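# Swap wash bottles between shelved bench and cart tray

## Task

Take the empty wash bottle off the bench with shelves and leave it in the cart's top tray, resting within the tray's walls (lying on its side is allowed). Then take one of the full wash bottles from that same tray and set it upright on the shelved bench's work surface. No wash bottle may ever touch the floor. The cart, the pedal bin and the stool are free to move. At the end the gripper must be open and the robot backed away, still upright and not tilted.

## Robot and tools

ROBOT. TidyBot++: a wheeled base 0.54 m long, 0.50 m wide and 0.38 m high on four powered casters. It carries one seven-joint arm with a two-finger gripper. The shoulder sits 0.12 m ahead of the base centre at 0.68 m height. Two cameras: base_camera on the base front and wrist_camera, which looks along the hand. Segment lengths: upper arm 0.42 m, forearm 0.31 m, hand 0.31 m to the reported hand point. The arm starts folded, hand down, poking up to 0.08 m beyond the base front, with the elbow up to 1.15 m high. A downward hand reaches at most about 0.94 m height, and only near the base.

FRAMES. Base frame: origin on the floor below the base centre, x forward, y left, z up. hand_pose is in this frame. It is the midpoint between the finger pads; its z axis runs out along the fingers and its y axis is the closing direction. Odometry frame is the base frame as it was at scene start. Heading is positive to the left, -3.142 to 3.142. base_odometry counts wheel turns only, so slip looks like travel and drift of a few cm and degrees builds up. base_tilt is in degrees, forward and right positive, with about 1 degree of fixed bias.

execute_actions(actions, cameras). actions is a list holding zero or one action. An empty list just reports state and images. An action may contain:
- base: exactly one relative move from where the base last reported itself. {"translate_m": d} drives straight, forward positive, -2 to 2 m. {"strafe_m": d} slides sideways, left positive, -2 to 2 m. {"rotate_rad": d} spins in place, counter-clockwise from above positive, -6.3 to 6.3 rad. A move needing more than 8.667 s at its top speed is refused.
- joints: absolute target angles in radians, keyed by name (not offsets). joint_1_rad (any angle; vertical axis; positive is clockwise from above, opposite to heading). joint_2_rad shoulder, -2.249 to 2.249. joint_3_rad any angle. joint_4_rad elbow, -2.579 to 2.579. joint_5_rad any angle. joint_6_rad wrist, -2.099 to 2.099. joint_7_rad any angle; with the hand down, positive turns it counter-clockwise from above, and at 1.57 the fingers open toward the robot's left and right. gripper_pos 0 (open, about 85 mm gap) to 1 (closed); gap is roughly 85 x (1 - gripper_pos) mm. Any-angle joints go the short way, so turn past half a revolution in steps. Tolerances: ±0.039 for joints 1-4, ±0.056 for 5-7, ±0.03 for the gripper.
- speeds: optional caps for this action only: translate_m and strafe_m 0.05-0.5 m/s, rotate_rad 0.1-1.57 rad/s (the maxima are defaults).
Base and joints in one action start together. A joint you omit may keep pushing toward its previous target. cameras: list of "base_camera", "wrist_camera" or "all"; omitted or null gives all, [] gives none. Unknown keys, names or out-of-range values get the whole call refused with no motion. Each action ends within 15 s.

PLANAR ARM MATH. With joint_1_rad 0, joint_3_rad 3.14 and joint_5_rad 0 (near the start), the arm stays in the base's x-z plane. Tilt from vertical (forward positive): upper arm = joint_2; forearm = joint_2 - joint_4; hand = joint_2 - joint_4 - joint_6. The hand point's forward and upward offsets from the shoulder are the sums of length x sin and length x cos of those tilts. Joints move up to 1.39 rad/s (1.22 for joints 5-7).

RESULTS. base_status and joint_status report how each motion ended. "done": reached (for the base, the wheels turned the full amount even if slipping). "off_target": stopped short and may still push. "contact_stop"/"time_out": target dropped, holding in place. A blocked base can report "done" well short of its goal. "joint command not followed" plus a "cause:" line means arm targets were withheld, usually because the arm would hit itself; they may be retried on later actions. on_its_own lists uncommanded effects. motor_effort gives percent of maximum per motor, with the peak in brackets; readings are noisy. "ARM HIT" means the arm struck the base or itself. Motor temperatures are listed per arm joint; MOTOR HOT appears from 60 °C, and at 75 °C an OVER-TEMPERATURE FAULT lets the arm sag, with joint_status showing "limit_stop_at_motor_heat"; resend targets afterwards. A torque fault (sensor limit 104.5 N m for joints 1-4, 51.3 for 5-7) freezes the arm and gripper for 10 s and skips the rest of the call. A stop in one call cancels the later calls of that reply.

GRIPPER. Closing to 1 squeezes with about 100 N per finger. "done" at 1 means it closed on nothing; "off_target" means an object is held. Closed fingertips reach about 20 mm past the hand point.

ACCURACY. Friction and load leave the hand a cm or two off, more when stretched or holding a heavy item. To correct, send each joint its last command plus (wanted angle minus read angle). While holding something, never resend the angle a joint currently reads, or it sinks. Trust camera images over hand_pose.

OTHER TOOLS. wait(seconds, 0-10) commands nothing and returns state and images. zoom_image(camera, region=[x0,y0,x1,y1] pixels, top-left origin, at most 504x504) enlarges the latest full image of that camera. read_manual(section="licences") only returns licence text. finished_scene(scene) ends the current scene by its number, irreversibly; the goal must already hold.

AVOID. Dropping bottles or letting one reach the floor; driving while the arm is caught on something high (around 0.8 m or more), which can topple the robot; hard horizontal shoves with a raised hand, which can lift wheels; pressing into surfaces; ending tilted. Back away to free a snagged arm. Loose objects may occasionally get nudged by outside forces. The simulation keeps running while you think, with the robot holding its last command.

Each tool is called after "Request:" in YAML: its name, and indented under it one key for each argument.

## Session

Request:
execute_actions:
  actions:
    - {"joints":{"joint_6_rad":0.35,"joint_7_rad":1.57}}

Scene clock: 1.47 s.
Motor temperatures (°C, as the motors report them): [28 27 25 27 32 42 42]
base_odometry: x=+0.000 y=+0.000 heading=+0.000 (m, m, rad; odometry frame)
base_tilt: forward=+0.4 right=+0.3 (deg)
base_status: not commanded
joint_positions: joint_1_rad=-0.008 joint_2_rad=-0.366 joint_3_rad=+3.102 joint_4_rad=-2.532 joint_5_rad=-0.023 joint_6_rad=+0.323 joint_7_rad=+1.590 gripper_pos=+0.000
joint_status: all done
motor_effort: joint_1_rad=-1(1) joint_2_rad=-6(6) joint_3_rad=+0(0) joint_4_rad=+18(19) joint_5_rad=+0(0) joint_6_rad=+8(8) joint_7_rad=+0(1) (%)
hand_pose: x=+0.5279 y=+0.0194 z=+0.8147 quat_wxyz=(-0.006, +0.796, +0.019, +0.605) (m; base frame)
pictures: base_camera, wrist_camera
Images, in order (width x height): base_camera 644x364, wrist_camera 644x476.

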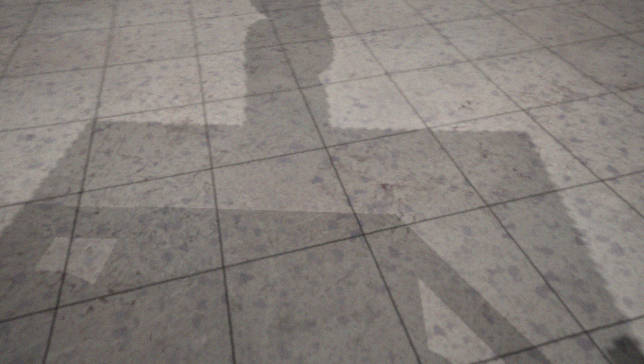

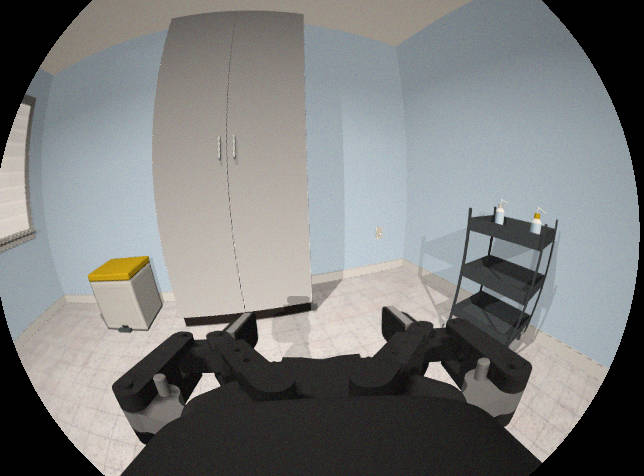

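Request:
execute_actions:
  actions:
    - {"base":{"rotate_rad":-2.6},"joints":{"joint_1_rad":0,"joint_2_rad":-0.2,"joint_3_rad":3.14,"joint_4_rad":-1.7,"joint_5_rad":0,"joint_6_rad":-0.3}}

Scene clock: 4.70 s.
Motor temperatures (°C, as the motors report them): [28 27 25 27 32 42 42]
base_odometry: x=+0.000 y=+0.000 heading=-2.600 (m, m, rad; odometry frame)
base_tilt: forward=+0.4 right=+0.3 (deg)
base_status: done
joint_positions: joint_1_rad=-0.008 joint_2_rad=-0.207 joint_3_rad=+3.132 joint_4_rad=-1.713 joint_5_rad=-0.023 joint_6_rad=-0.251 joint_7_rad=+1.590 gripper_pos=+0.000
joint_status: all done
motor_effort: joint_1_rad=-1(1) joint_2_rad=-15(17) joint_3_rad=+0(2) joint_4_rad=+21(21) joint_5_rad=+0(1) joint_6_rad=+8(9) joint_7_rad=+0(0) (%)
hand_pose: x=+0.6518 y=+0.0133 z=+1.0564 quat_wxyz=(-0.008, +0.770, +0.008, +0.638) (m; base frame)
pictures: base_camera, wrist_camera
Images, in order (width x height): base_camera 644x364, wrist_camera 644x476.

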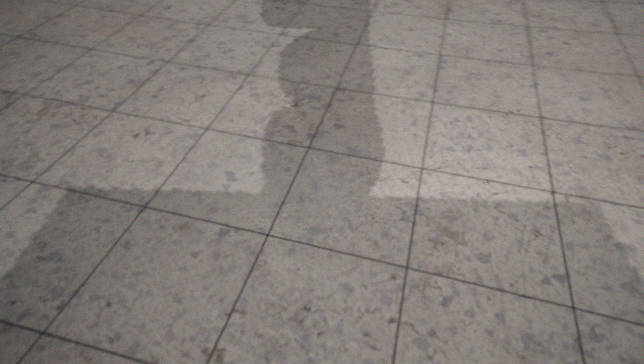

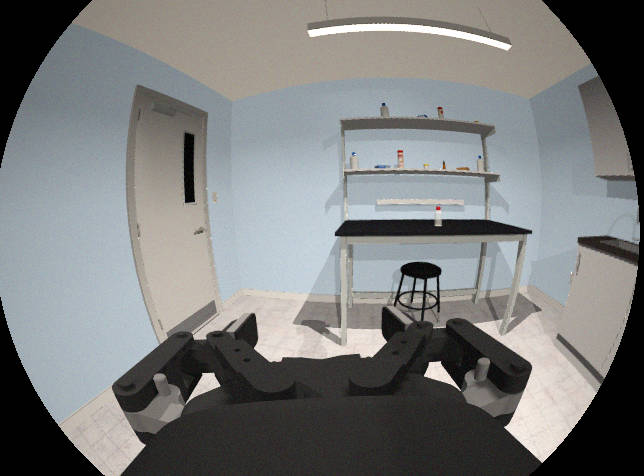

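Request:
zoom_image:
  camera: "wrist_camera"
  region: [330, 90, 550, 260]

Request:
execute_actions:
  actions:
    - {"base":{"rotate_rad":-0.3}}

Region (330, 90, 550, 260) of wrist_camera's 644x476 image, scaled by 2.291; it fills the top 389 rows of this view, and the rest is white.

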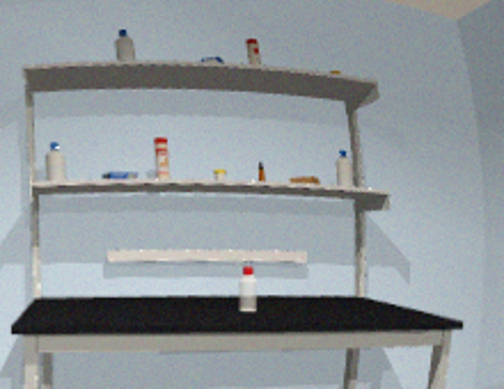

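Scene clock: 6.07 s.
Motor temperatures (°C, as the motors report them): [28 27 25 27 32 42 42]
base_odometry: x=+0.000 y=+0.000 heading=-2.899 (m, m, rad; odometry frame)
base_tilt: forward=+0.4 right=+0.4 (deg)
base_status: done
joint_positions: joint_1_rad=-0.007 joint_2_rad=-0.207 joint_3_rad=+3.139 joint_4_rad=-1.713 joint_5_rad=-0.023 joint_6_rad=-0.251 joint_7_rad=+1.590 gripper_pos=+0.000
joint_status: not commanded
motor_effort: joint_1_rad=+0(2) joint_2_rad=-15(16) joint_3_rad=+0(3) joint_4_rad=+22(21) joint_5_rad=+0(0) joint_6_rad=+9(8) joint_7_rad=+1(0) (%)
hand_pose: x=+0.6519 y=+0.0084 z=+1.0564 quat_wxyz=(-0.006, +0.770, +0.004, +0.638) (m; base frame)
pictures: base_camera, wrist_camera
Images, in order (width x height): base_camera 644x364, wrist_camera 644x476.

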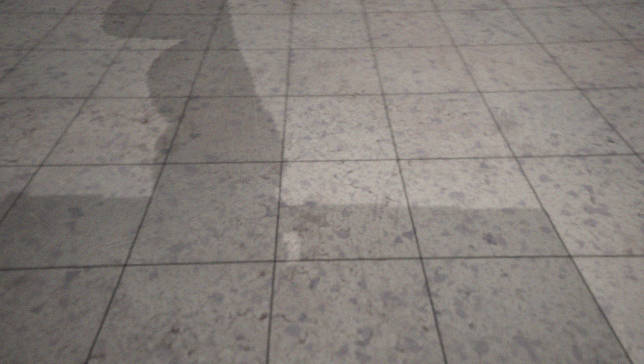

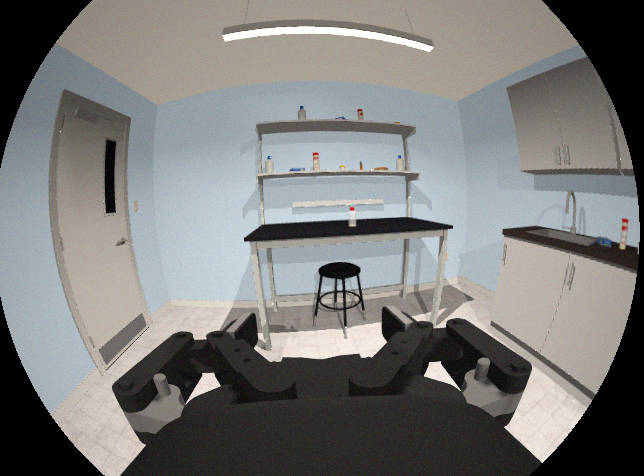

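Request:
execute_actions:
  actions:
    - {"base":{"translate_m":1.0}}

Scene clock: 9.63 s.
Motor temperatures (°C, as the motors report them): [28 27 25 27 32 42 42]
base_odometry: x=-0.971 y=-0.239 heading=-2.900 (m, m, rad; odometry frame)
base_tilt: forward=+0.4 right=+0.4 (deg)
base_status: done
joint_positions: joint_1_rad=-0.007 joint_2_rad=-0.203 joint_3_rad=+3.139 joint_4_rad=-1.712 joint_5_rad=-0.023 joint_6_rad=-0.256 joint_7_rad=+1.590 gripper_pos=+0.000
joint_status: not commanded
motor_effort: joint_1_rad=+0(0) joint_2_rad=-15(18) joint_3_rad=+0(1) joint_4_rad=+21(22) joint_5_rad=+1(0) joint_6_rad=+8(8) joint_7_rad=+0(0) (%)
hand_pose: x=+0.6532 y=+0.0084 z=+1.0535 quat_wxyz=(-0.006, +0.772, +0.004, +0.635) (m; base frame)
pictures: base_camera, wrist_camera
Images, in order (width x height): base_camera 644x364, wrist_camera 644x476.

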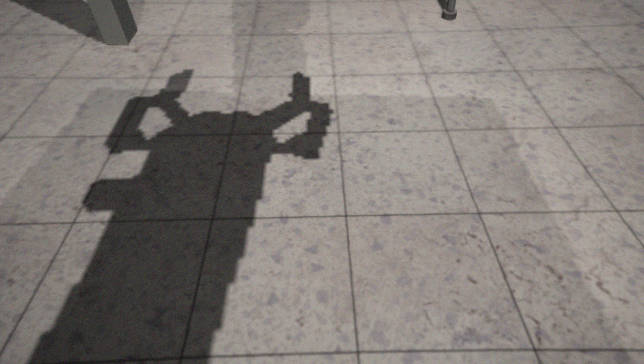

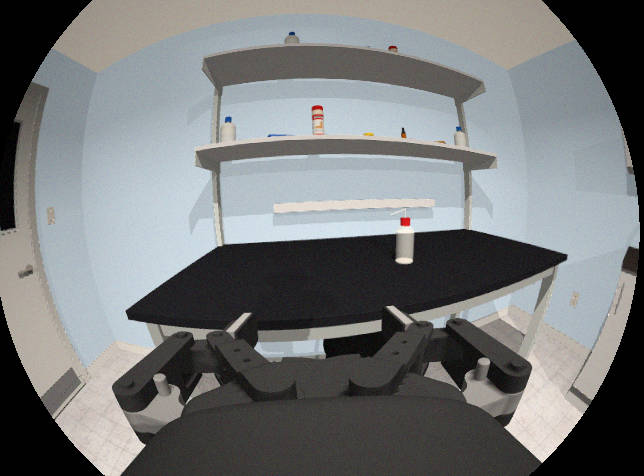

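Request:
execute_actions:
  actions:
    - {"base":{"strafe_m":-0.2},"joints":{"joint_2_rad":-0.057,"joint_4_rad":-1.92,"joint_6_rad":0.2}}
  cameras: ["wrist_camera"]

Request:
execute_actions:
  actions:
    - {"base":{"translate_m":0.25},"speeds":{"translate_m":0.2}}

Scene clock: 11.67 s.
Motor temperatures (°C, as the motors report them): [28 27 25 27 32 42 42]
base_odometry: x=-1.019 y=-0.045 heading=-2.899 (m, m, rad; odometry frame)
base_tilt: forward=+0.4 right=+0.4 (deg)
base_status: done
joint_positions: joint_1_rad=-0.007 joint_2_rad=-0.060 joint_3_rad=+3.140 joint_4_rad=-1.913 joint_5_rad=-0.023 joint_6_rad=+0.152 joint_7_rad=+1.590 gripper_pos=+0.000
joint_status: all done
motor_effort: joint_1_rad=-1(3) joint_2_rad=-20(22) joint_3_rad=-1(4) joint_4_rad=+21(23) joint_5_rad=+0(1) joint_6_rad=+8(9) joint_7_rad=+0(1) (%)
hand_pose: x=+0.7044 y=+0.0051 z=+0.9741 quat_wxyz=(-0.003, +0.751, +0.001, +0.660) (m; base frame)
pictures: wrist_camera
Images, in order (width x height): wrist_camera 644x476.

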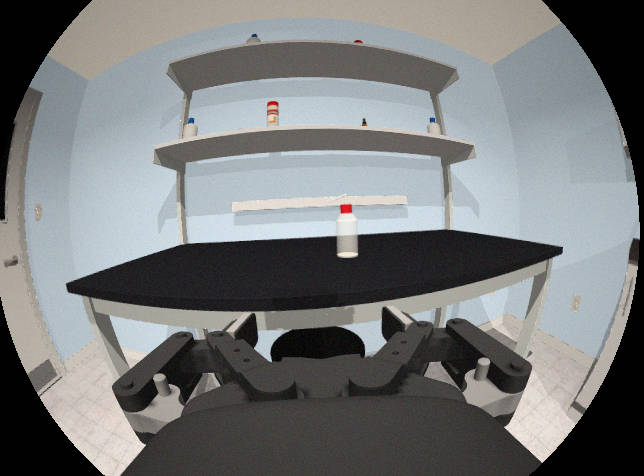

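Scene clock: 13.67 s.
Motor temperatures (°C, as the motors report them): [28 27 25 27 32 42 42]
base_odometry: x=-1.262 y=-0.105 heading=-2.899 (m, m, rad; odometry frame)
base_tilt: forward=+0.5 right=+0.3 (deg)
base_status: done
joint_positions: joint_1_rad=-0.007 joint_2_rad=-0.059 joint_3_rad=+3.140 joint_4_rad=-1.913 joint_5_rad=-0.023 joint_6_rad=+0.154 joint_7_rad=+1.590 gripper_pos=+0.000
joint_status: not commanded
motor_effort: joint_1_rad=-1(0) joint_2_rad=-20(22) joint_3_rad=-1(0) joint_4_rad=+22(23) joint_5_rad=+0(0) joint_6_rad=+9(9) joint_7_rad=+0(0) (%)
hand_pose: x=+0.7047 y=+0.0051 z=+0.9742 quat_wxyz=(-0.003, +0.751, +0.000, +0.660) (m; base frame)
pictures: base_camera, wrist_camera
Images, in order (width x height): base_camera 644x364, wrist_camera 644x476.

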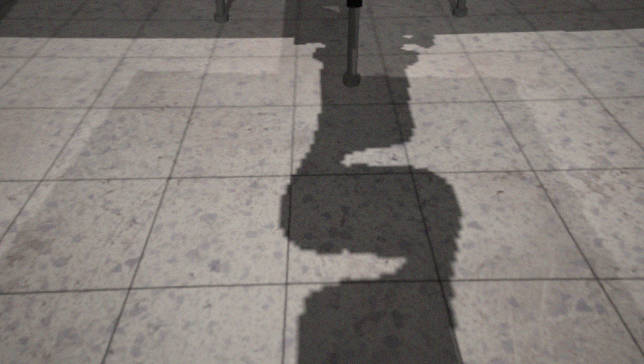

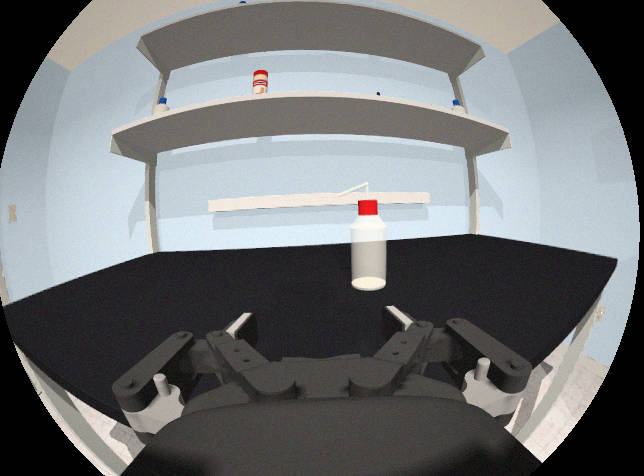

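Request:
execute_actions:
  actions:
    - {"base":{"strafe_m":-0.065}}
  cameras: []

Request:
execute_actions:
  actions:
    - {"base":{"translate_m":0.17},"speeds":{"translate_m":0.15}}
  cameras: ["wrist_camera"]

Scene clock: 16.47 s.
Motor temperatures (°C, as the motors report them): [28 27 25 27 32 42 42]
base_odometry: x=-1.278 y=-0.041 heading=-2.899 (m, m, rad; odometry frame)
base_tilt: forward=+0.4 right=+0.3 (deg)
base_status: done
joint_positions: joint_1_rad=-0.007 joint_2_rad=-0.059 joint_3_rad=+3.141 joint_4_rad=-1.913 joint_5_rad=-0.023 joint_6_rad=+0.155 joint_7_rad=+1.590 gripper_pos=+0.000
joint_status: not commanded
motor_effort: joint_1_rad=+0(3) joint_2_rad=-20(22) joint_3_rad=+0(3) joint_4_rad=+20(22) joint_5_rad=+1(0) joint_6_rad=+9(9) joint_7_rad=+0(0) (%)
hand_pose: x=+0.7047 y=+0.0041 z=+0.9743 quat_wxyz=(-0.002, +0.751, +0.000, +0.660) (m; base frame)
pictures: none
No camera images: the call's "cameras" was empty. Leave "cameras" out to get every camera's image.

Scene clock: 18.27 s.
Motor temperatures (°C, as the motors report them): [28 27 25 27 32 42 42]
base_odometry: x=-1.444 y=-0.082 heading=-2.899 (m, m, rad; odometry frame)
base_tilt: forward=+0.5 right=+0.3 (deg)
base_status: done
joint_positions: joint_1_rad=-0.007 joint_2_rad=-0.059 joint_3_rad=+3.141 joint_4_rad=-1.913 joint_5_rad=-0.023 joint_6_rad=+0.156 joint_7_rad=+1.590 gripper_pos=+0.000
joint_status: not commanded
motor_effort: joint_1_rad=+0(1) joint_2_rad=-19(23) joint_3_rad=+0(0) joint_4_rad=+21(22) joint_5_rad=+1(0) joint_6_rad=+8(9) joint_7_rad=+0(1) (%)
hand_pose: x=+0.7049 y=+0.0041 z=+0.9742 quat_wxyz=(-0.002, +0.751, +0.000, +0.660) (m; base frame)
pictures: wrist_camera
Images, in order (width x height): wrist_camera 644x476.

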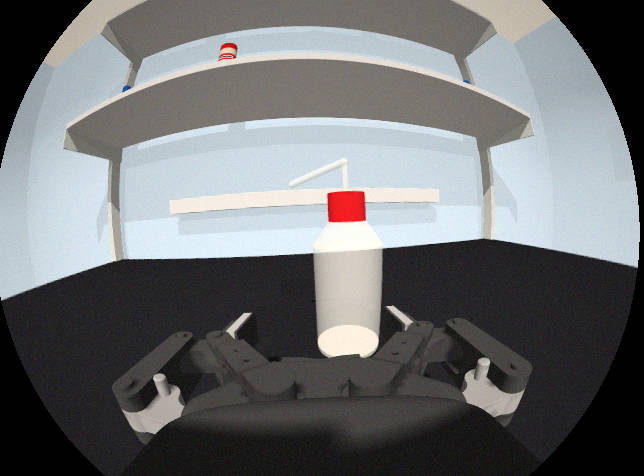

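Request:
execute_actions:
  actions:
    - {"joints":{"joint_1_rad":0.05}}
  cameras: []

Request:
execute_actions:
  actions:
    - {"base":{"translate_m":0.08},"speeds":{"translate_m":0.1}}
  cameras: ["wrist_camera"]

Scene clock: 19.23 s.
Motor temperatures (°C, as the motors report them): [28 27 25 27 32 42 42]
base_odometry: x=-1.444 y=-0.082 heading=-2.899 (m, m, rad; odometry frame)
base_tilt: forward=+0.4 right=+0.3 (deg)
base_status: not commanded
joint_positions: joint_1_rad=+0.031 joint_2_rad=-0.059 joint_3_rad=+3.141 joint_4_rad=-1.913 joint_5_rad=-0.023 joint_6_rad=+0.156 joint_7_rad=+1.590 gripper_pos=+0.000
joint_status: all done
motor_effort: joint_1_rad=-1(1) joint_2_rad=-20(20) joint_3_rad=-1(1) joint_4_rad=+21(20) joint_5_rad=+1(1) joint_6_rad=+8(9) joint_7_rad=+0(0) (%)
hand_pose: x=+0.7046 y=-0.0181 z=+0.9742 quat_wxyz=(+0.010, +0.751, -0.014, +0.660) (m; base frame)
pictures: none
No camera images: the call's "cameras" was empty. Leave "cameras" out to get every camera's image.

Scene clock: 20.60 s.
Motor temperatures (°C, as the motors report them): [28 27 25 27 32 42 42]
base_odometry: x=-1.521 y=-0.101 heading=-2.899 (m, m, rad; odometry frame)
base_tilt: forward=+0.4 right=+0.3 (deg)
base_status: done
joint_positions: joint_1_rad=+0.031 joint_2_rad=-0.058 joint_3_rad=+3.141 joint_4_rad=-1.913 joint_5_rad=-0.023 joint_6_rad=+0.156 joint_7_rad=+1.590 gripper_pos=+0.000
joint_status: not commanded
motor_effort: joint_1_rad=+0(2) joint_2_rad=-19(23) joint_3_rad=+0(1) joint_4_rad=+20(21) joint_5_rad=+1(1) joint_6_rad=+9(9) joint_7_rad=+1(0) (%)
hand_pose: x=+0.7048 y=-0.0181 z=+0.9739 quat_wxyz=(+0.010, +0.751, -0.014, +0.660) (m; base frame)
pictures: wrist_camera
Images, in order (width x height): wrist_camera 644x476.

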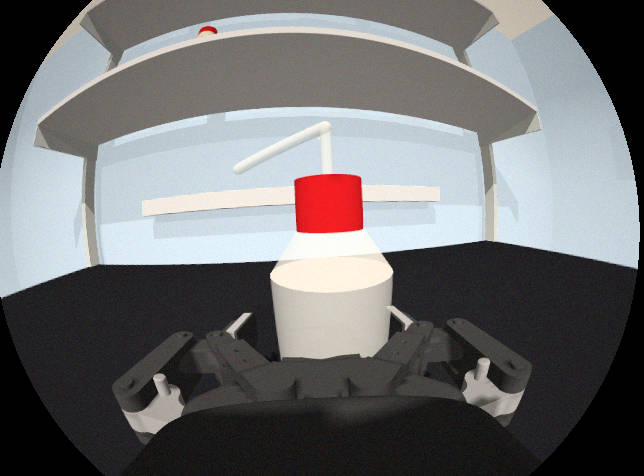

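Request:
execute_actions:
  actions:
    - {"joints":{"gripper_pos":1}}
  cameras: ["wrist_camera"]

Request:
execute_actions:
  actions:
    - {"joints":{"joint_4_rad":-1.75,"joint_6_rad":-0.02}}
  cameras: []

Request:
execute_actions:
  actions:
    - {"base":{"translate_m":-0.6},"speeds":{"translate_m":0.35}}
  cameras: []

Request:
execute_actions:
  actions:
    - {"base":{"rotate_rad":2.3},"speeds":{"rotate_rad":0.9}}

Scene clock: 21.97 s.
Motor temperatures (°C, as the motors report them): [28 27 25 27 32 42 42]
base_odometry: x=-1.521 y=-0.101 heading=-2.899 (m, m, rad; odometry frame)
base_tilt: forward=+0.4 right=+0.3 (deg)
base_status: not commanded
joint_positions: joint_1_rad=+0.031 joint_2_rad=-0.058 joint_3_rad=+3.141 joint_4_rad=-1.913 joint_5_rad=-0.023 joint_6_rad=+0.157 joint_7_rad=+1.590 gripper_pos=+0.437
joint_status: gripper_pos off_target (ended at +0.437, target +1.000)
motor_effort: joint_1_rad=-1(1) joint_2_rad=-20(21) joint_3_rad=+0(1) joint_4_rad=+20(21) joint_5_rad=+0(0) joint_6_rad=+9(8) joint_7_rad=+0(1) (%)
hand_pose: x=+0.7049 y=-0.0181 z=+0.9742 quat_wxyz=(+0.010, +0.750, -0.014, +0.661) (m; base frame)
pictures: wrist_camera
Images, in order (width x height): wrist_camera 644x476.

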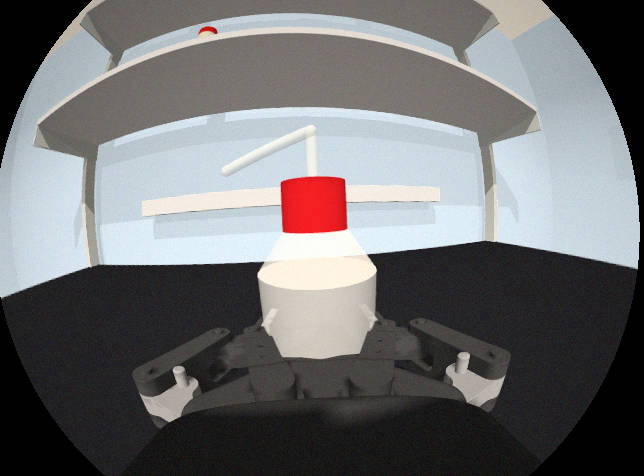

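Scene clock: 23.13 s.
Motor temperatures (°C, as the motors report them): [28 27 25 27 32 42 42]
base_odometry: x=-1.521 y=-0.101 heading=-2.899 (m, m, rad; odometry frame)
base_tilt: forward=+0.5 right=+0.3 (deg)
base_status: not commanded
joint_positions: joint_1_rad=+0.031 joint_2_rad=-0.058 joint_3_rad=+3.141 joint_4_rad=-1.761 joint_5_rad=-0.023 joint_6_rad=+0.025 joint_7_rad=+1.590 gripper_pos=+0.437
joint_status: all done
motor_effort: joint_1_rad=-1(0) joint_2_rad=-21(22) joint_3_rad=-1(1) joint_4_rad=+22(22) joint_5_rad=+1(0) joint_6_rad=+9(9) joint_7_rad=+1(0) (%)
hand_pose: x=+0.7154 y=-0.0175 z=+1.0268 quat_wxyz=(+0.009, +0.744, -0.013, +0.668) (m; base frame)
pictures: none
No camera images: the call's "cameras" was empty. Leave "cameras" out to get every camera's image.

Scene clock: 25.93 s.
Motor temperatures (°C, as the motors report them): [28 27 25 27 32 42 42]
base_odometry: x=-0.939 y=+0.043 heading=-2.899 (m, m, rad; odometry frame)
base_tilt: forward=+0.5 right=+0.4 (deg)
base_status: done
joint_positions: joint_1_rad=+0.032 joint_2_rad=-0.055 joint_3_rad=+3.141 joint_4_rad=-1.761 joint_5_rad=-0.023 joint_6_rad=+0.022 joint_7_rad=+1.590 gripper_pos=+0.437
joint_status: not commanded
motor_effort: joint_1_rad=+0(4) joint_2_rad=-20(24) joint_3_rad=+0(3) joint_4_rad=+21(23) joint_5_rad=+1(0) joint_6_rad=+9(9) joint_7_rad=+0(0) (%)
hand_pose: x=+0.7165 y=-0.0179 z=+1.0239 quat_wxyz=(+0.009, +0.746, -0.014, +0.666) (m; base frame)
pictures: none
No camera images: the call's "cameras" was empty. Leave "cameras" out to get every camera's image.

Scene clock: 29.33 s.
Motor temperatures (°C, as the motors report them): [28 27 25 27 32 42 42]
base_odometry: x=-0.939 y=+0.043 heading=-0.600 (m, m, rad; odometry frame)
base_tilt: forward=+0.4 right=+0.3 (deg)
base_status: done
joint_positions: joint_1_rad=+0.037 joint_2_rad=-0.055 joint_3_rad=+3.140 joint_4_rad=-1.761 joint_5_rad=-0.023 joint_6_rad=+0.022 joint_7_rad=+1.590 gripper_pos=+0.437
joint_status: not commanded
motor_effort: joint_1_rad=+0(3) joint_2_rad=-20(22) joint_3_rad=-1(3) joint_4_rad=+22(22) joint_5_rad=+1(0) joint_6_rad=+9(9) joint_7_rad=+1(0) (%)
hand_pose: x=+0.7164 y=-0.0200 z=+1.0239 quat_wxyz=(+0.011, +0.746, -0.015, +0.666) (m; base frame)
pictures: base_camera, wrist_camera
Images, in order (width x height): base_camera 644x364, wrist_camera 644x476.

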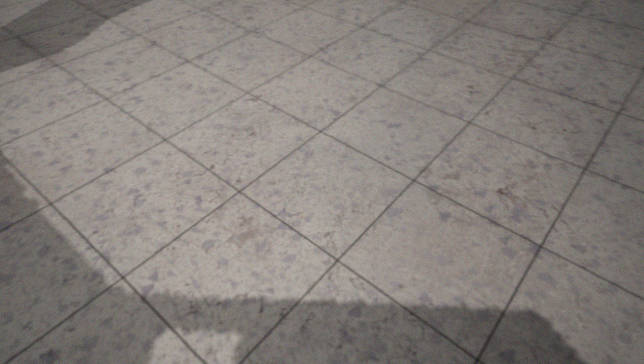

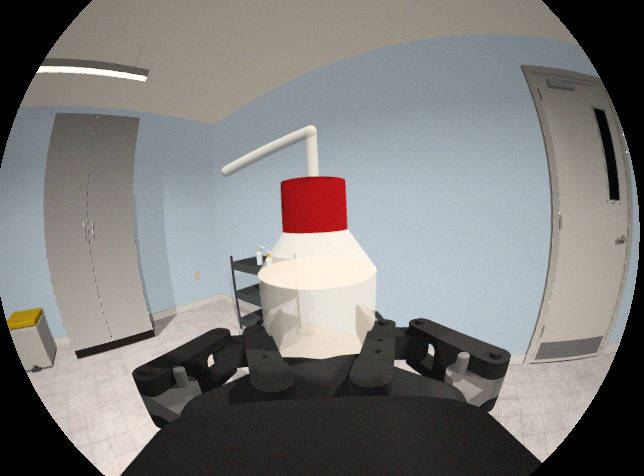

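Request:
execute_actions:
  actions:
    - {"base":{"rotate_rad":0.15},"joints":{"joint_1_rad":-0.6}}
  cameras: []

Request:
execute_actions:
  actions:
    - {"base":{"translate_m":1.2},"speeds":{"translate_m":0.4}}
  cameras: []

Request:
execute_actions:
  actions:
    - {"base":{"rotate_rad":0.69},"joints":{"joint_1_rad":-0.4}}

Scene clock: 31.73 s.
Motor temperatures (°C, as the motors report them): [28 27 25 27 32 42 42]
base_odometry: x=-0.939 y=+0.043 heading=-0.450 (m, m, rad; odometry frame)
base_tilt: forward=+0.4 right=+0.4 (deg)
base_status: done
joint_positions: joint_1_rad=-0.579 joint_2_rad=-0.055 joint_3_rad=+3.141 joint_4_rad=-1.761 joint_5_rad=-0.023 joint_6_rad=+0.022 joint_7_rad=+1.590 gripper_pos=+0.437
joint_status: all done
motor_effort: joint_1_rad=+0(5) joint_2_rad=-21(21) joint_3_rad=+0(4) joint_4_rad=+21(22) joint_5_rad=+0(1) joint_6_rad=+8(9) joint_7_rad=+0(1) (%)
hand_pose: x=+0.6186 y=+0.3283 z=+1.0239 quat_wxyz=(-0.191, +0.716, +0.212, +0.638) (m; base frame)
pictures: none
No camera images: the call's "cameras" was empty. Leave "cameras" out to get every camera's image.

Scene clock: 35.90 s.
Motor temperatures (°C, as the motors report them): [28 27 25 27 32 42 42]
base_odometry: x=+0.143 y=-0.478 heading=-0.449 (m, m, rad; odometry frame)
base_tilt: forward=+0.5 right=+0.4 (deg)
base_status: done
joint_positions: joint_1_rad=-0.580 joint_2_rad=-0.055 joint_3_rad=+3.141 joint_4_rad=-1.761 joint_5_rad=-0.023 joint_6_rad=+0.022 joint_7_rad=+1.590 gripper_pos=+0.437
joint_status: not commanded
motor_effort: joint_1_rad=+0(2) joint_2_rad=-22(24) joint_3_rad=+0(1) joint_4_rad=+22(22) joint_5_rad=+1(0) joint_6_rad=+9(9) joint_7_rad=+0(1) (%)
hand_pose: x=+0.6182 y=+0.3287 z=+1.0238 quat_wxyz=(-0.192, +0.716, +0.212, +0.637) (m; base frame)
pictures: none
No camera images: the call's "cameras" was empty. Leave "cameras" out to get every camera's image.

Scene clock: 37.50 s.
Motor temperatures (°C, as the motors report them): [28 27 25 27 32 42 42]
base_odometry: x=+0.143 y=-0.478 heading=+0.240 (m, m, rad; odometry frame)
base_tilt: forward=+0.4 right=+0.3 (deg)
base_status: done
joint_positions: joint_1_rad=-0.419 joint_2_rad=-0.055 joint_3_rad=+3.137 joint_4_rad=-1.761 joint_5_rad=-0.023 joint_6_rad=+0.022 joint_7_rad=+1.590 gripper_pos=+0.437
joint_status: all done
motor_effort: joint_1_rad=-1(4) joint_2_rad=-21(23) joint_3_rad=+0(4) joint_4_rad=+22(22) joint_5_rad=+1(0) joint_6_rad=+9(9) joint_7_rad=+0(0) (%)
hand_pose: x=+0.6633 y=+0.2469 z=+1.0238 quat_wxyz=(-0.141, +0.730, +0.155, +0.650) (m; base frame)
pictures: base_camera, wrist_camera
Images, in order (width x height): base_camera 644x364, wrist_camera 644x476.

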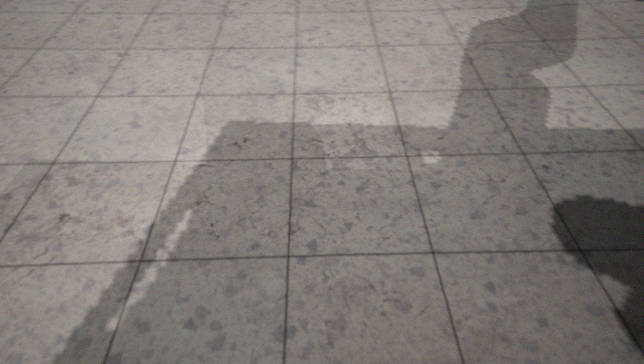

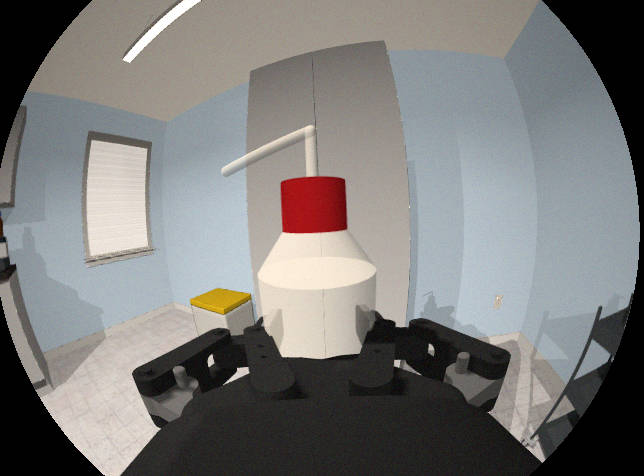

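Request:
execute_actions:
  actions:
    - {"base":{"strafe_m":-0.45},"joints":{"joint_1_rad":-0.15,"joint_2_rad":-0.1,"joint_4_rad":-1.6,"joint_6_rad":-0.6}}

Scene clock: 39.97 s.
Motor temperatures (°C, as the motors report them): [28 27 25 27 32 42 42]
base_odometry: x=+0.250 y=-0.915 heading=+0.241 (m, m, rad; odometry frame)
base_tilt: forward=+0.4 right=+0.3 (deg)
base_status: done
joint_positions: joint_1_rad=-0.170 joint_2_rad=-0.082 joint_3_rad=+3.137 joint_4_rad=-1.619 joint_5_rad=-0.023 joint_6_rad=-0.559 joint_7_rad=+1.590 gripper_pos=+0.437
joint_status: all done
motor_effort: joint_1_rad=-1(2) joint_2_rad=-19(23) joint_3_rad=-1(2) joint_4_rad=+21(22) joint_5_rad=+0(0) joint_6_rad=+8(9) joint_7_rad=+1(0) (%)
hand_pose: x=+0.6588 y=+0.1006 z=+0.9558 quat_wxyz=(-0.049, +0.863, +0.078, +0.497) (m; base frame)
pictures: base_camera, wrist_camera
Images, in order (width x height): base_camera 644x364, wrist_camera 644x476.

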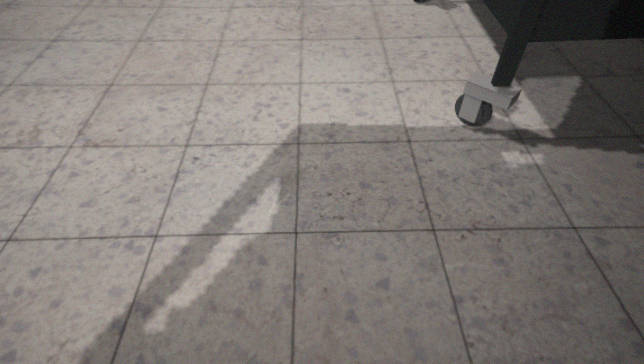

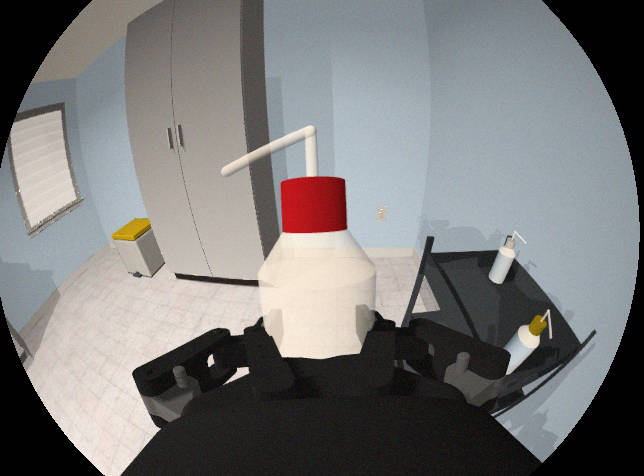

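Request:
execute_actions:
  actions:
    - {"base":{"translate_m":-0.25}}
  cameras: []

Request:
execute_actions:
  actions:
    - {"base":{"strafe_m":-0.35},"joints":{"joint_1_rad":0,"joint_2_rad":0.1,"joint_4_rad":-1.3,"joint_6_rad":-1.0}}

Scene clock: 42.00 s.
Motor temperatures (°C, as the motors report them): [28 27 25 27 32 42 42]
base_odometry: x=+0.008 y=-0.975 heading=+0.241 (m, m, rad; odometry frame)
base_tilt: forward=+0.4 right=+0.4 (deg)
base_status: done
joint_positions: joint_1_rad=-0.170 joint_2_rad=-0.096 joint_3_rad=+3.137 joint_4_rad=-1.615 joint_5_rad=-0.023 joint_6_rad=-0.560 joint_7_rad=+1.590 gripper_pos=+0.437
joint_status: not commanded
motor_effort: joint_1_rad=+0(1) joint_2_rad=-18(23) joint_3_rad=+0(1) joint_4_rad=+21(22) joint_5_rad=+0(0) joint_6_rad=+8(8) joint_7_rad=+0(1) (%)
hand_pose: x=+0.6553 y=+0.1000 z=+0.9651 quat_wxyz=(-0.049, +0.859, +0.078, +0.504) (m; base frame)
pictures: none
No camera images: the call's "cameras" was empty. Leave "cameras" out to get every camera's image.

Scene clock: 44.03 s.
Motor temperatures (°C, as the motors report them): [28 27 25 27 32 42 42]
base_odometry: x=+0.091 y=-1.315 heading=+0.241 (m, m, rad; odometry frame)
base_tilt: forward=+0.4 right=+0.4 (deg)
base_status: done
joint_positions: joint_1_rad=-0.013 joint_2_rad=+0.091 joint_3_rad=+3.138 joint_4_rad=-1.318 joint_5_rad=-0.022 joint_6_rad=-0.956 joint_7_rad=+1.590 gripper_pos=+0.437
joint_status: all done
motor_effort: joint_1_rad=+0(4) joint_2_rad=-25(27) joint_3_rad=-1(3) joint_4_rad=+21(22) joint_5_rad=+0(0) joint_6_rad=+6(8) joint_7_rad=+1(1) (%)
hand_pose: x=+0.6854 y=+0.0164 z=+0.9290 quat_wxyz=(-0.011, +0.926, +0.014, +0.378) (m; base frame)
pictures: base_camera, wrist_camera
Images, in order (width x height): base_camera 644x364, wrist_camera 644x476.

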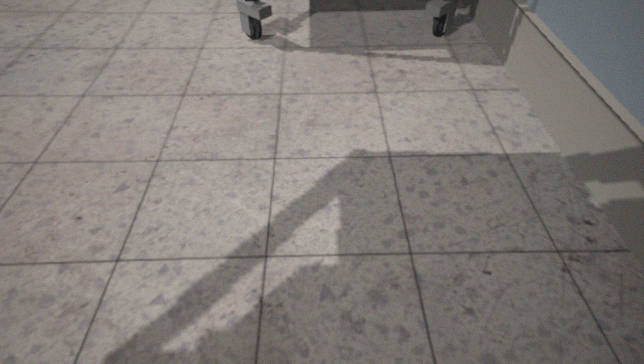

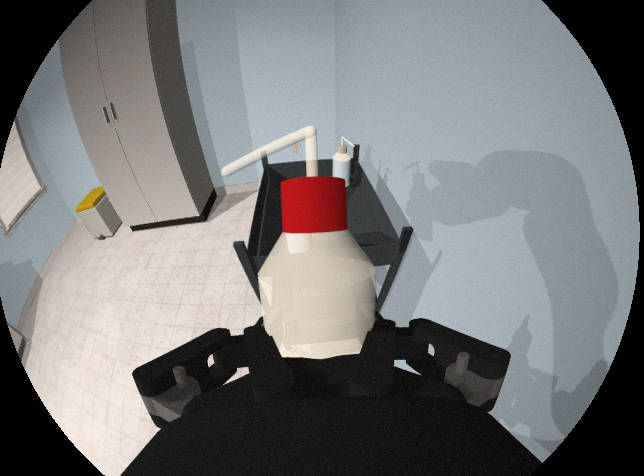

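Request:
execute_actions:
  actions:
    - {"joints":{"joint_1_rad":-0.09,"joint_2_rad":0.13,"joint_4_rad":-1.65,"joint_6_rad":-0.1}}
  cameras: []

Request:
execute_actions:
  actions:
    - {"base":{"translate_m":0.33},"speeds":{"translate_m":0.2}}

Scene clock: 45.87 s.
Motor temperatures (°C, as the motors report them): [28 27 25 27 32 42 42]
base_odometry: x=+0.091 y=-1.315 heading=+0.241 (m, m, rad; odometry frame)
base_tilt: forward=+0.4 right=+0.4 (deg)
base_status: not commanded
joint_positions: joint_1_rad=-0.065 joint_2_rad=+0.118 joint_3_rad=+3.138 joint_4_rad=-1.639 joint_5_rad=-0.022 joint_6_rad=-0.146 joint_7_rad=+1.590 gripper_pos=+0.437
joint_status: all done
motor_effort: joint_1_rad=-1(1) joint_2_rad=-26(27) joint_3_rad=+0(1) joint_4_rad=+21(22) joint_5_rad=+0(0) joint_6_rad=+8(9) joint_7_rad=+0(1) (%)
hand_pose: x=+0.7699 y=+0.0471 z=+0.9402 quat_wxyz=(-0.022, +0.814, +0.027, +0.580) (m; base frame)
pictures: none
No camera images: the call's "cameras" was empty. Leave "cameras" out to get every camera's image.

Scene clock: 48.27 s.
Motor temperatures (°C, as the motors report them): [28 27 25 27 32 42 42]
base_odometry: x=+0.412 y=-1.236 heading=+0.241 (m, m, rad; odometry frame)
base_tilt: forward=+0.4 right=+0.3 (deg)
base_status: done
joint_positions: joint_1_rad=-0.065 joint_2_rad=+0.125 joint_3_rad=+3.138 joint_4_rad=-1.639 joint_5_rad=-0.022 joint_6_rad=-0.146 joint_7_rad=+1.590 gripper_pos=+0.437
joint_status: not commanded
motor_effort: joint_1_rad=-1(2) joint_2_rad=-29(30) joint_3_rad=+0(1) joint_4_rad=+22(22) joint_5_rad=+0(1) joint_6_rad=+8(9) joint_7_rad=+1(0) (%)
hand_pose: x=+0.7718 y=+0.0472 z=+0.9350 quat_wxyz=(-0.022, +0.816, +0.028, +0.577) (m; base frame)
pictures: base_camera, wrist_camera
Images, in order (width x height): base_camera 644x364, wrist_camera 644x476.

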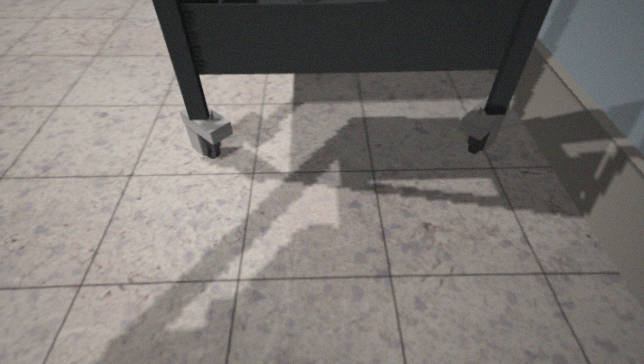

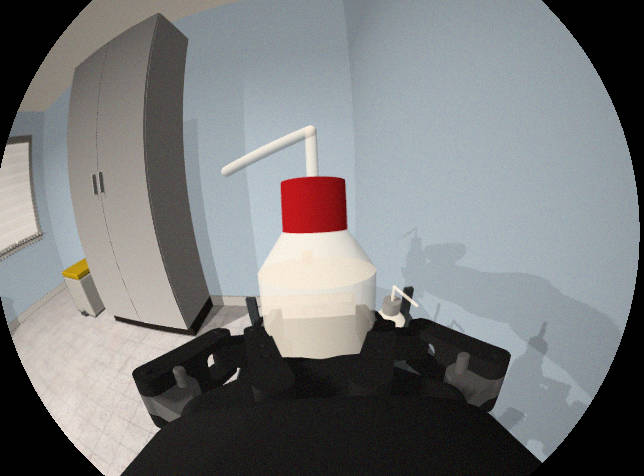

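Request:
execute_actions:
  actions:
    - {"joints":{"joint_2_rad":0.3,"joint_4_rad":-1.81,"joint_6_rad":0.24}}
  cameras: ["wrist_camera"]

Request:
execute_actions:
  actions:
    - {"joints":{"joint_2_rad":0.45,"joint_4_rad":-1.86,"joint_6_rad":0.44}}
  cameras: ["wrist_camera"]

Scene clock: 49.90 s.
Motor temperatures (°C, as the motors report them): [28 27 25 27 32 42 42]
base_odometry: x=+0.412 y=-1.236 heading=+0.241 (m, m, rad; odometry frame)
base_tilt: forward=+0.4 right=+0.4 (deg)
base_status: not commanded
joint_positions: joint_1_rad=-0.065 joint_2_rad=+0.306 joint_3_rad=+3.138 joint_4_rad=-1.806 joint_5_rad=-0.022 joint_6_rad=+0.191 joint_7_rad=+1.590 gripper_pos=+0.437
joint_status: all done
motor_effort: joint_1_rad=-1(1) joint_2_rad=-32(36) joint_3_rad=-1(1) joint_4_rad=+18(22) joint_5_rad=+0(0) joint_6_rad=+8(9) joint_7_rad=+1(0) (%)
hand_pose: x=+0.8058 y=+0.0471 z=+0.8142 quat_wxyz=(-0.019, +0.819, +0.025, +0.573) (m; base frame)
pictures: wrist_camera
Images, in order (width x height): wrist_camera 644x476.

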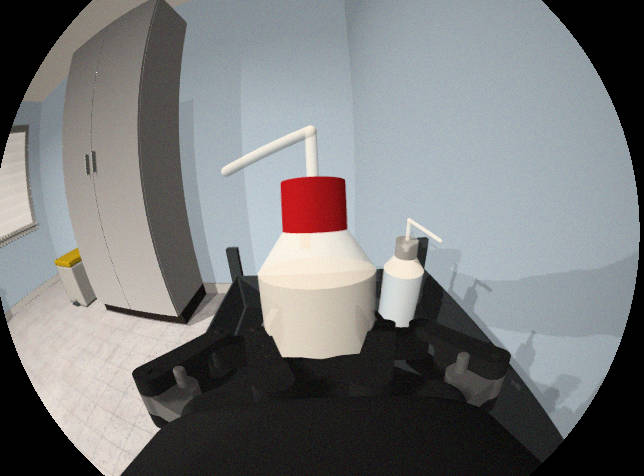

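Scene clock: 51.00 s.
Motor temperatures (°C, as the motors report them): [28 27 25 27 32 42 42]
base_odometry: x=+0.412 y=-1.236 heading=+0.241 (m, m, rad; odometry frame)
base_tilt: forward=+0.5 right=+0.4 (deg)
base_status: not commanded
joint_positions: joint_1_rad=-0.065 joint_2_rad=+0.448 joint_3_rad=+3.138 joint_4_rad=-1.849 joint_5_rad=-0.022 joint_6_rad=+0.390 joint_7_rad=+1.590 gripper_pos=+0.437
joint_status: all done
motor_effort: joint_1_rad=-1(2) joint_2_rad=-36(39) joint_3_rad=-1(2) joint_4_rad=+17(19) joint_5_rad=+1(1) joint_6_rad=+8(10) joint_7_rad=+0(0) (%)
hand_pose: x=+0.8285 y=+0.0473 z=+0.7494 quat_wxyz=(-0.018, +0.815, +0.024, +0.578) (m; base frame)
pictures: wrist_camera
Images, in order (width x height): wrist_camera 644x476.

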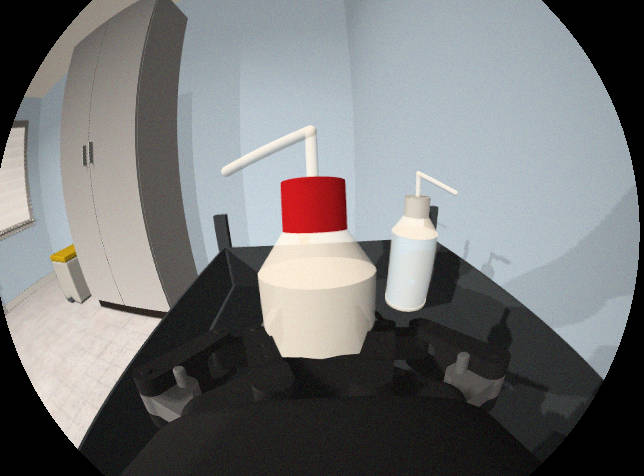

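Try a bit lower.

Request:
execute_actions:
  actions:
    - {"joints":{"joint_2_rad":0.51,"joint_4_rad":-1.87,"joint_6_rad":0.48}}
  cameras: []

Request:
execute_actions:
  actions:
    - {"joints":{"gripper_pos":0.1}}
  cameras: ["wrist_camera"]

Request:
execute_actions:
  actions:
    - {"base":{"translate_m":-0.3},"joints":{"joint_2_rad":0.4,"joint_6_rad":0.53,"gripper_pos":0},"speeds":{"translate_m":0.15}}
  cameras: ["wrist_camera"]

Scene clock: 52.23 s.
Motor temperatures (°C, as the motors report them): [28 27 25 27 32 42 42]
base_odometry: x=+0.412 y=-1.236 heading=+0.241 (m, m, rad; odometry frame)
base_tilt: forward=+0.5 right=+0.4 (deg)
base_status: not commanded
joint_positions: joint_1_rad=-0.065 joint_2_rad=+0.497 joint_3_rad=+3.138 joint_4_rad=-1.856 joint_5_rad=-0.022 joint_6_rad=+0.438 joint_7_rad=+1.590 gripper_pos=+0.437
joint_status: all done
motor_effort: joint_1_rad=+0(2) joint_2_rad=-35(38) joint_3_rad=-1(2) joint_4_rad=+16(18) joint_5_rad=+1(1) joint_6_rad=+7(9) joint_7_rad=+0(1) (%)
hand_pose: x=+0.8342 y=+0.0474 z=+0.7253 quat_wxyz=(-0.017, +0.817, +0.024, +0.576) (m; base frame)
pictures: none
No camera images: the call's "cameras" was empty. Leave "cameras" out to get every camera's image.

Scene clock: 53.27 s.
Motor temperatures (°C, as the motors report them): [28 27 25 27 32 42 42]
base_odometry: x=+0.412 y=-1.236 heading=+0.241 (m, m, rad; odometry frame)
base_tilt: forward=+0.5 right=+0.3 (deg)
base_status: not commanded
joint_positions: joint_1_rad=-0.065 joint_2_rad=+0.497 joint_3_rad=+3.138 joint_4_rad=-1.856 joint_5_rad=-0.022 joint_6_rad=+0.438 joint_7_rad=+1.590 gripper_pos=+0.100
joint_status: all done
motor_effort: joint_1_rad=-1(1) joint_2_rad=-35(36) joint_3_rad=-1(1) joint_4_rad=+17(17) joint_5_rad=+0(1) joint_6_rad=+8(8) joint_7_rad=+0(0) (%)
hand_pose: x=+0.8340 y=+0.0474 z=+0.7251 quat_wxyz=(-0.017, +0.817, +0.024, +0.575) (m; base frame)
pictures: wrist_camera
Images, in order (width x height): wrist_camera 644x476.

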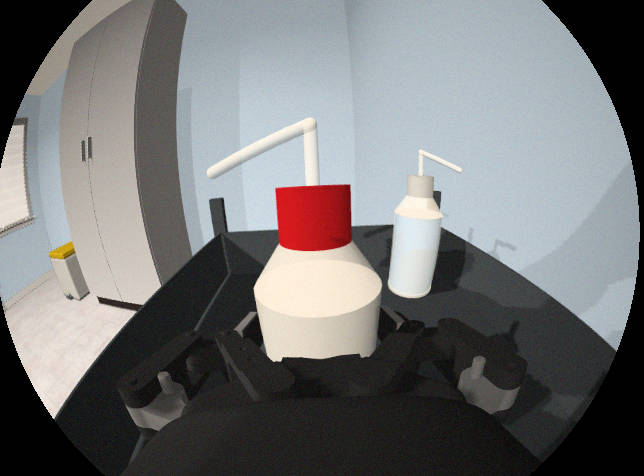

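Scene clock: 55.90 s.
Motor temperatures (°C, as the motors report them): [28 27 25 27 32 42 42]
base_odometry: x=+0.120 y=-1.308 heading=+0.241 (m, m, rad; odometry frame)
base_tilt: forward=+0.4 right=+0.3 (deg)
base_status: done
joint_positions: joint_1_rad=-0.066 joint_2_rad=+0.401 joint_3_rad=+3.138 joint_4_rad=-1.862 joint_5_rad=-0.022 joint_6_rad=+0.490 joint_7_rad=+1.590 gripper_pos=+0.000
joint_status: all done
motor_effort: joint_1_rad=+0(2) joint_2_rad=-32(40) joint_3_rad=-1(2) joint_4_rad=+17(19) joint_5_rad=+0(1) joint_6_rad=+8(9) joint_7_rad=+0(0) (%)
hand_pose: x=+0.8286 y=+0.0474 z=+0.8061 quat_wxyz=(-0.019, +0.775, +0.023, +0.632) (m; base frame)
pictures: wrist_camera
Images, in order (width x height): wrist_camera 644x476.

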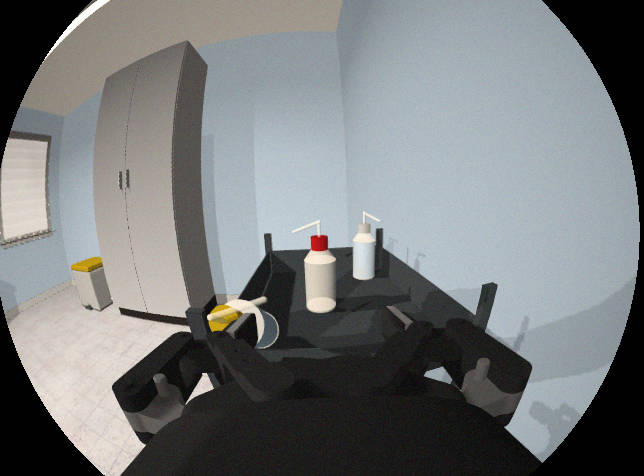

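Request:
execute_actions:
  actions:
    - {"base":{"strafe_m":1.1},"joints":{"joint_1_rad":0}}
  cameras: []

Request:
execute_actions:
  actions:
    - {"base":{"rotate_rad":-1.571}}
  cameras: []

Request:
execute_actions:
  actions:
    - {"base":{"strafe_m":0.9}}

Scene clock: 60.27 s.
Motor temperatures (°C, as the motors report them): [28 27 25 27 32 42 42]
base_odometry: x=-0.143 y=-0.239 heading=+0.241 (m, m, rad; odometry frame)
base_tilt: forward=+0.5 right=+0.3 (deg)
base_status: done
joint_positions: joint_1_rad=-0.004 joint_2_rad=+0.401 joint_3_rad=+3.140 joint_4_rad=-1.862 joint_5_rad=-0.022 joint_6_rad=+0.490 joint_7_rad=+1.590 gripper_pos=+0.000
joint_status: all done
motor_effort: joint_1_rad=+0(6) joint_2_rad=-34(35) joint_3_rad=-1(4) joint_4_rad=+18(19) joint_5_rad=+0(1) joint_6_rad=+8(9) joint_7_rad=+1(1) (%)
hand_pose: x=+0.8302 y=+0.0021 z=+0.8061 quat_wxyz=(+0.002, +0.775, -0.002, +0.632) (m; base frame)
pictures: none
No camera images: the call's "cameras" was empty. Leave "cameras" out to get every camera's image.

Scene clock: 62.60 s.
Motor temperatures (°C, as the motors report them): [28 27 25 27 32 42 42]
base_odometry: x=-0.143 y=-0.239 heading=-1.330 (m, m, rad; odometry frame)
base_tilt: forward=+0.5 right=+0.3 (deg)
base_status: done
joint_positions: joint_1_rad=+0.008 joint_2_rad=+0.401 joint_3_rad=+3.147 joint_4_rad=-1.862 joint_5_rad=-0.022 joint_6_rad=+0.490 joint_7_rad=+1.590 gripper_pos=+0.000
joint_status: not commanded
motor_effort: joint_1_rad=+0(6) joint_2_rad=-33(35) joint_3_rad=-1(5) joint_4_rad=+18(18) joint_5_rad=+1(1) joint_6_rad=+8(9) joint_7_rad=+1(0) (%)
hand_pose: x=+0.8302 y=-0.0112 z=+0.8061 quat_wxyz=(+0.009, +0.775, -0.008, +0.632) (m; base frame)
pictures: none
No camera images: the call's "cameras" was empty. Leave "cameras" out to get every camera's image.

Scene clock: 65.77 s.
Motor temperatures (°C, as the motors report them): [28 27 25 27 32 42 42]
base_odometry: x=+0.732 y=-0.026 heading=-1.330 (m, m, rad; odometry frame)
base_tilt: forward=+0.5 right=+0.3 (deg)
base_status: done
joint_positions: joint_1_rad=+0.007 joint_2_rad=+0.401 joint_3_rad=+3.147 joint_4_rad=-1.862 joint_5_rad=-0.022 joint_6_rad=+0.490 joint_7_rad=+1.590 gripper_pos=+0.000
joint_status: not commanded
motor_effort: joint_1_rad=+0(4) joint_2_rad=-33(35) joint_3_rad=-1(3) joint_4_rad=+18(19) joint_5_rad=+0(1) joint_6_rad=+8(8) joint_7_rad=-1(1) (%)
hand_pose: x=+0.8302 y=-0.0103 z=+0.8061 quat_wxyz=(+0.008, +0.775, -0.008, +0.632) (m; base frame)
pictures: base_camera, wrist_camera
Images, in order (width x height): base_camera 644x364, wrist_camera 644x476.

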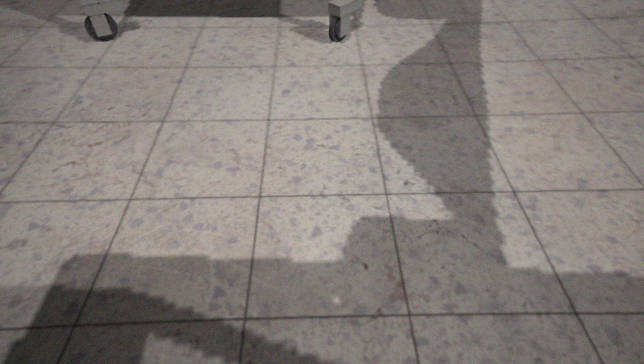

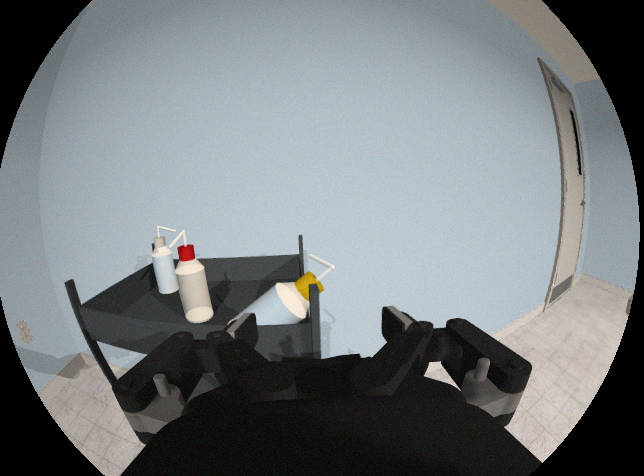

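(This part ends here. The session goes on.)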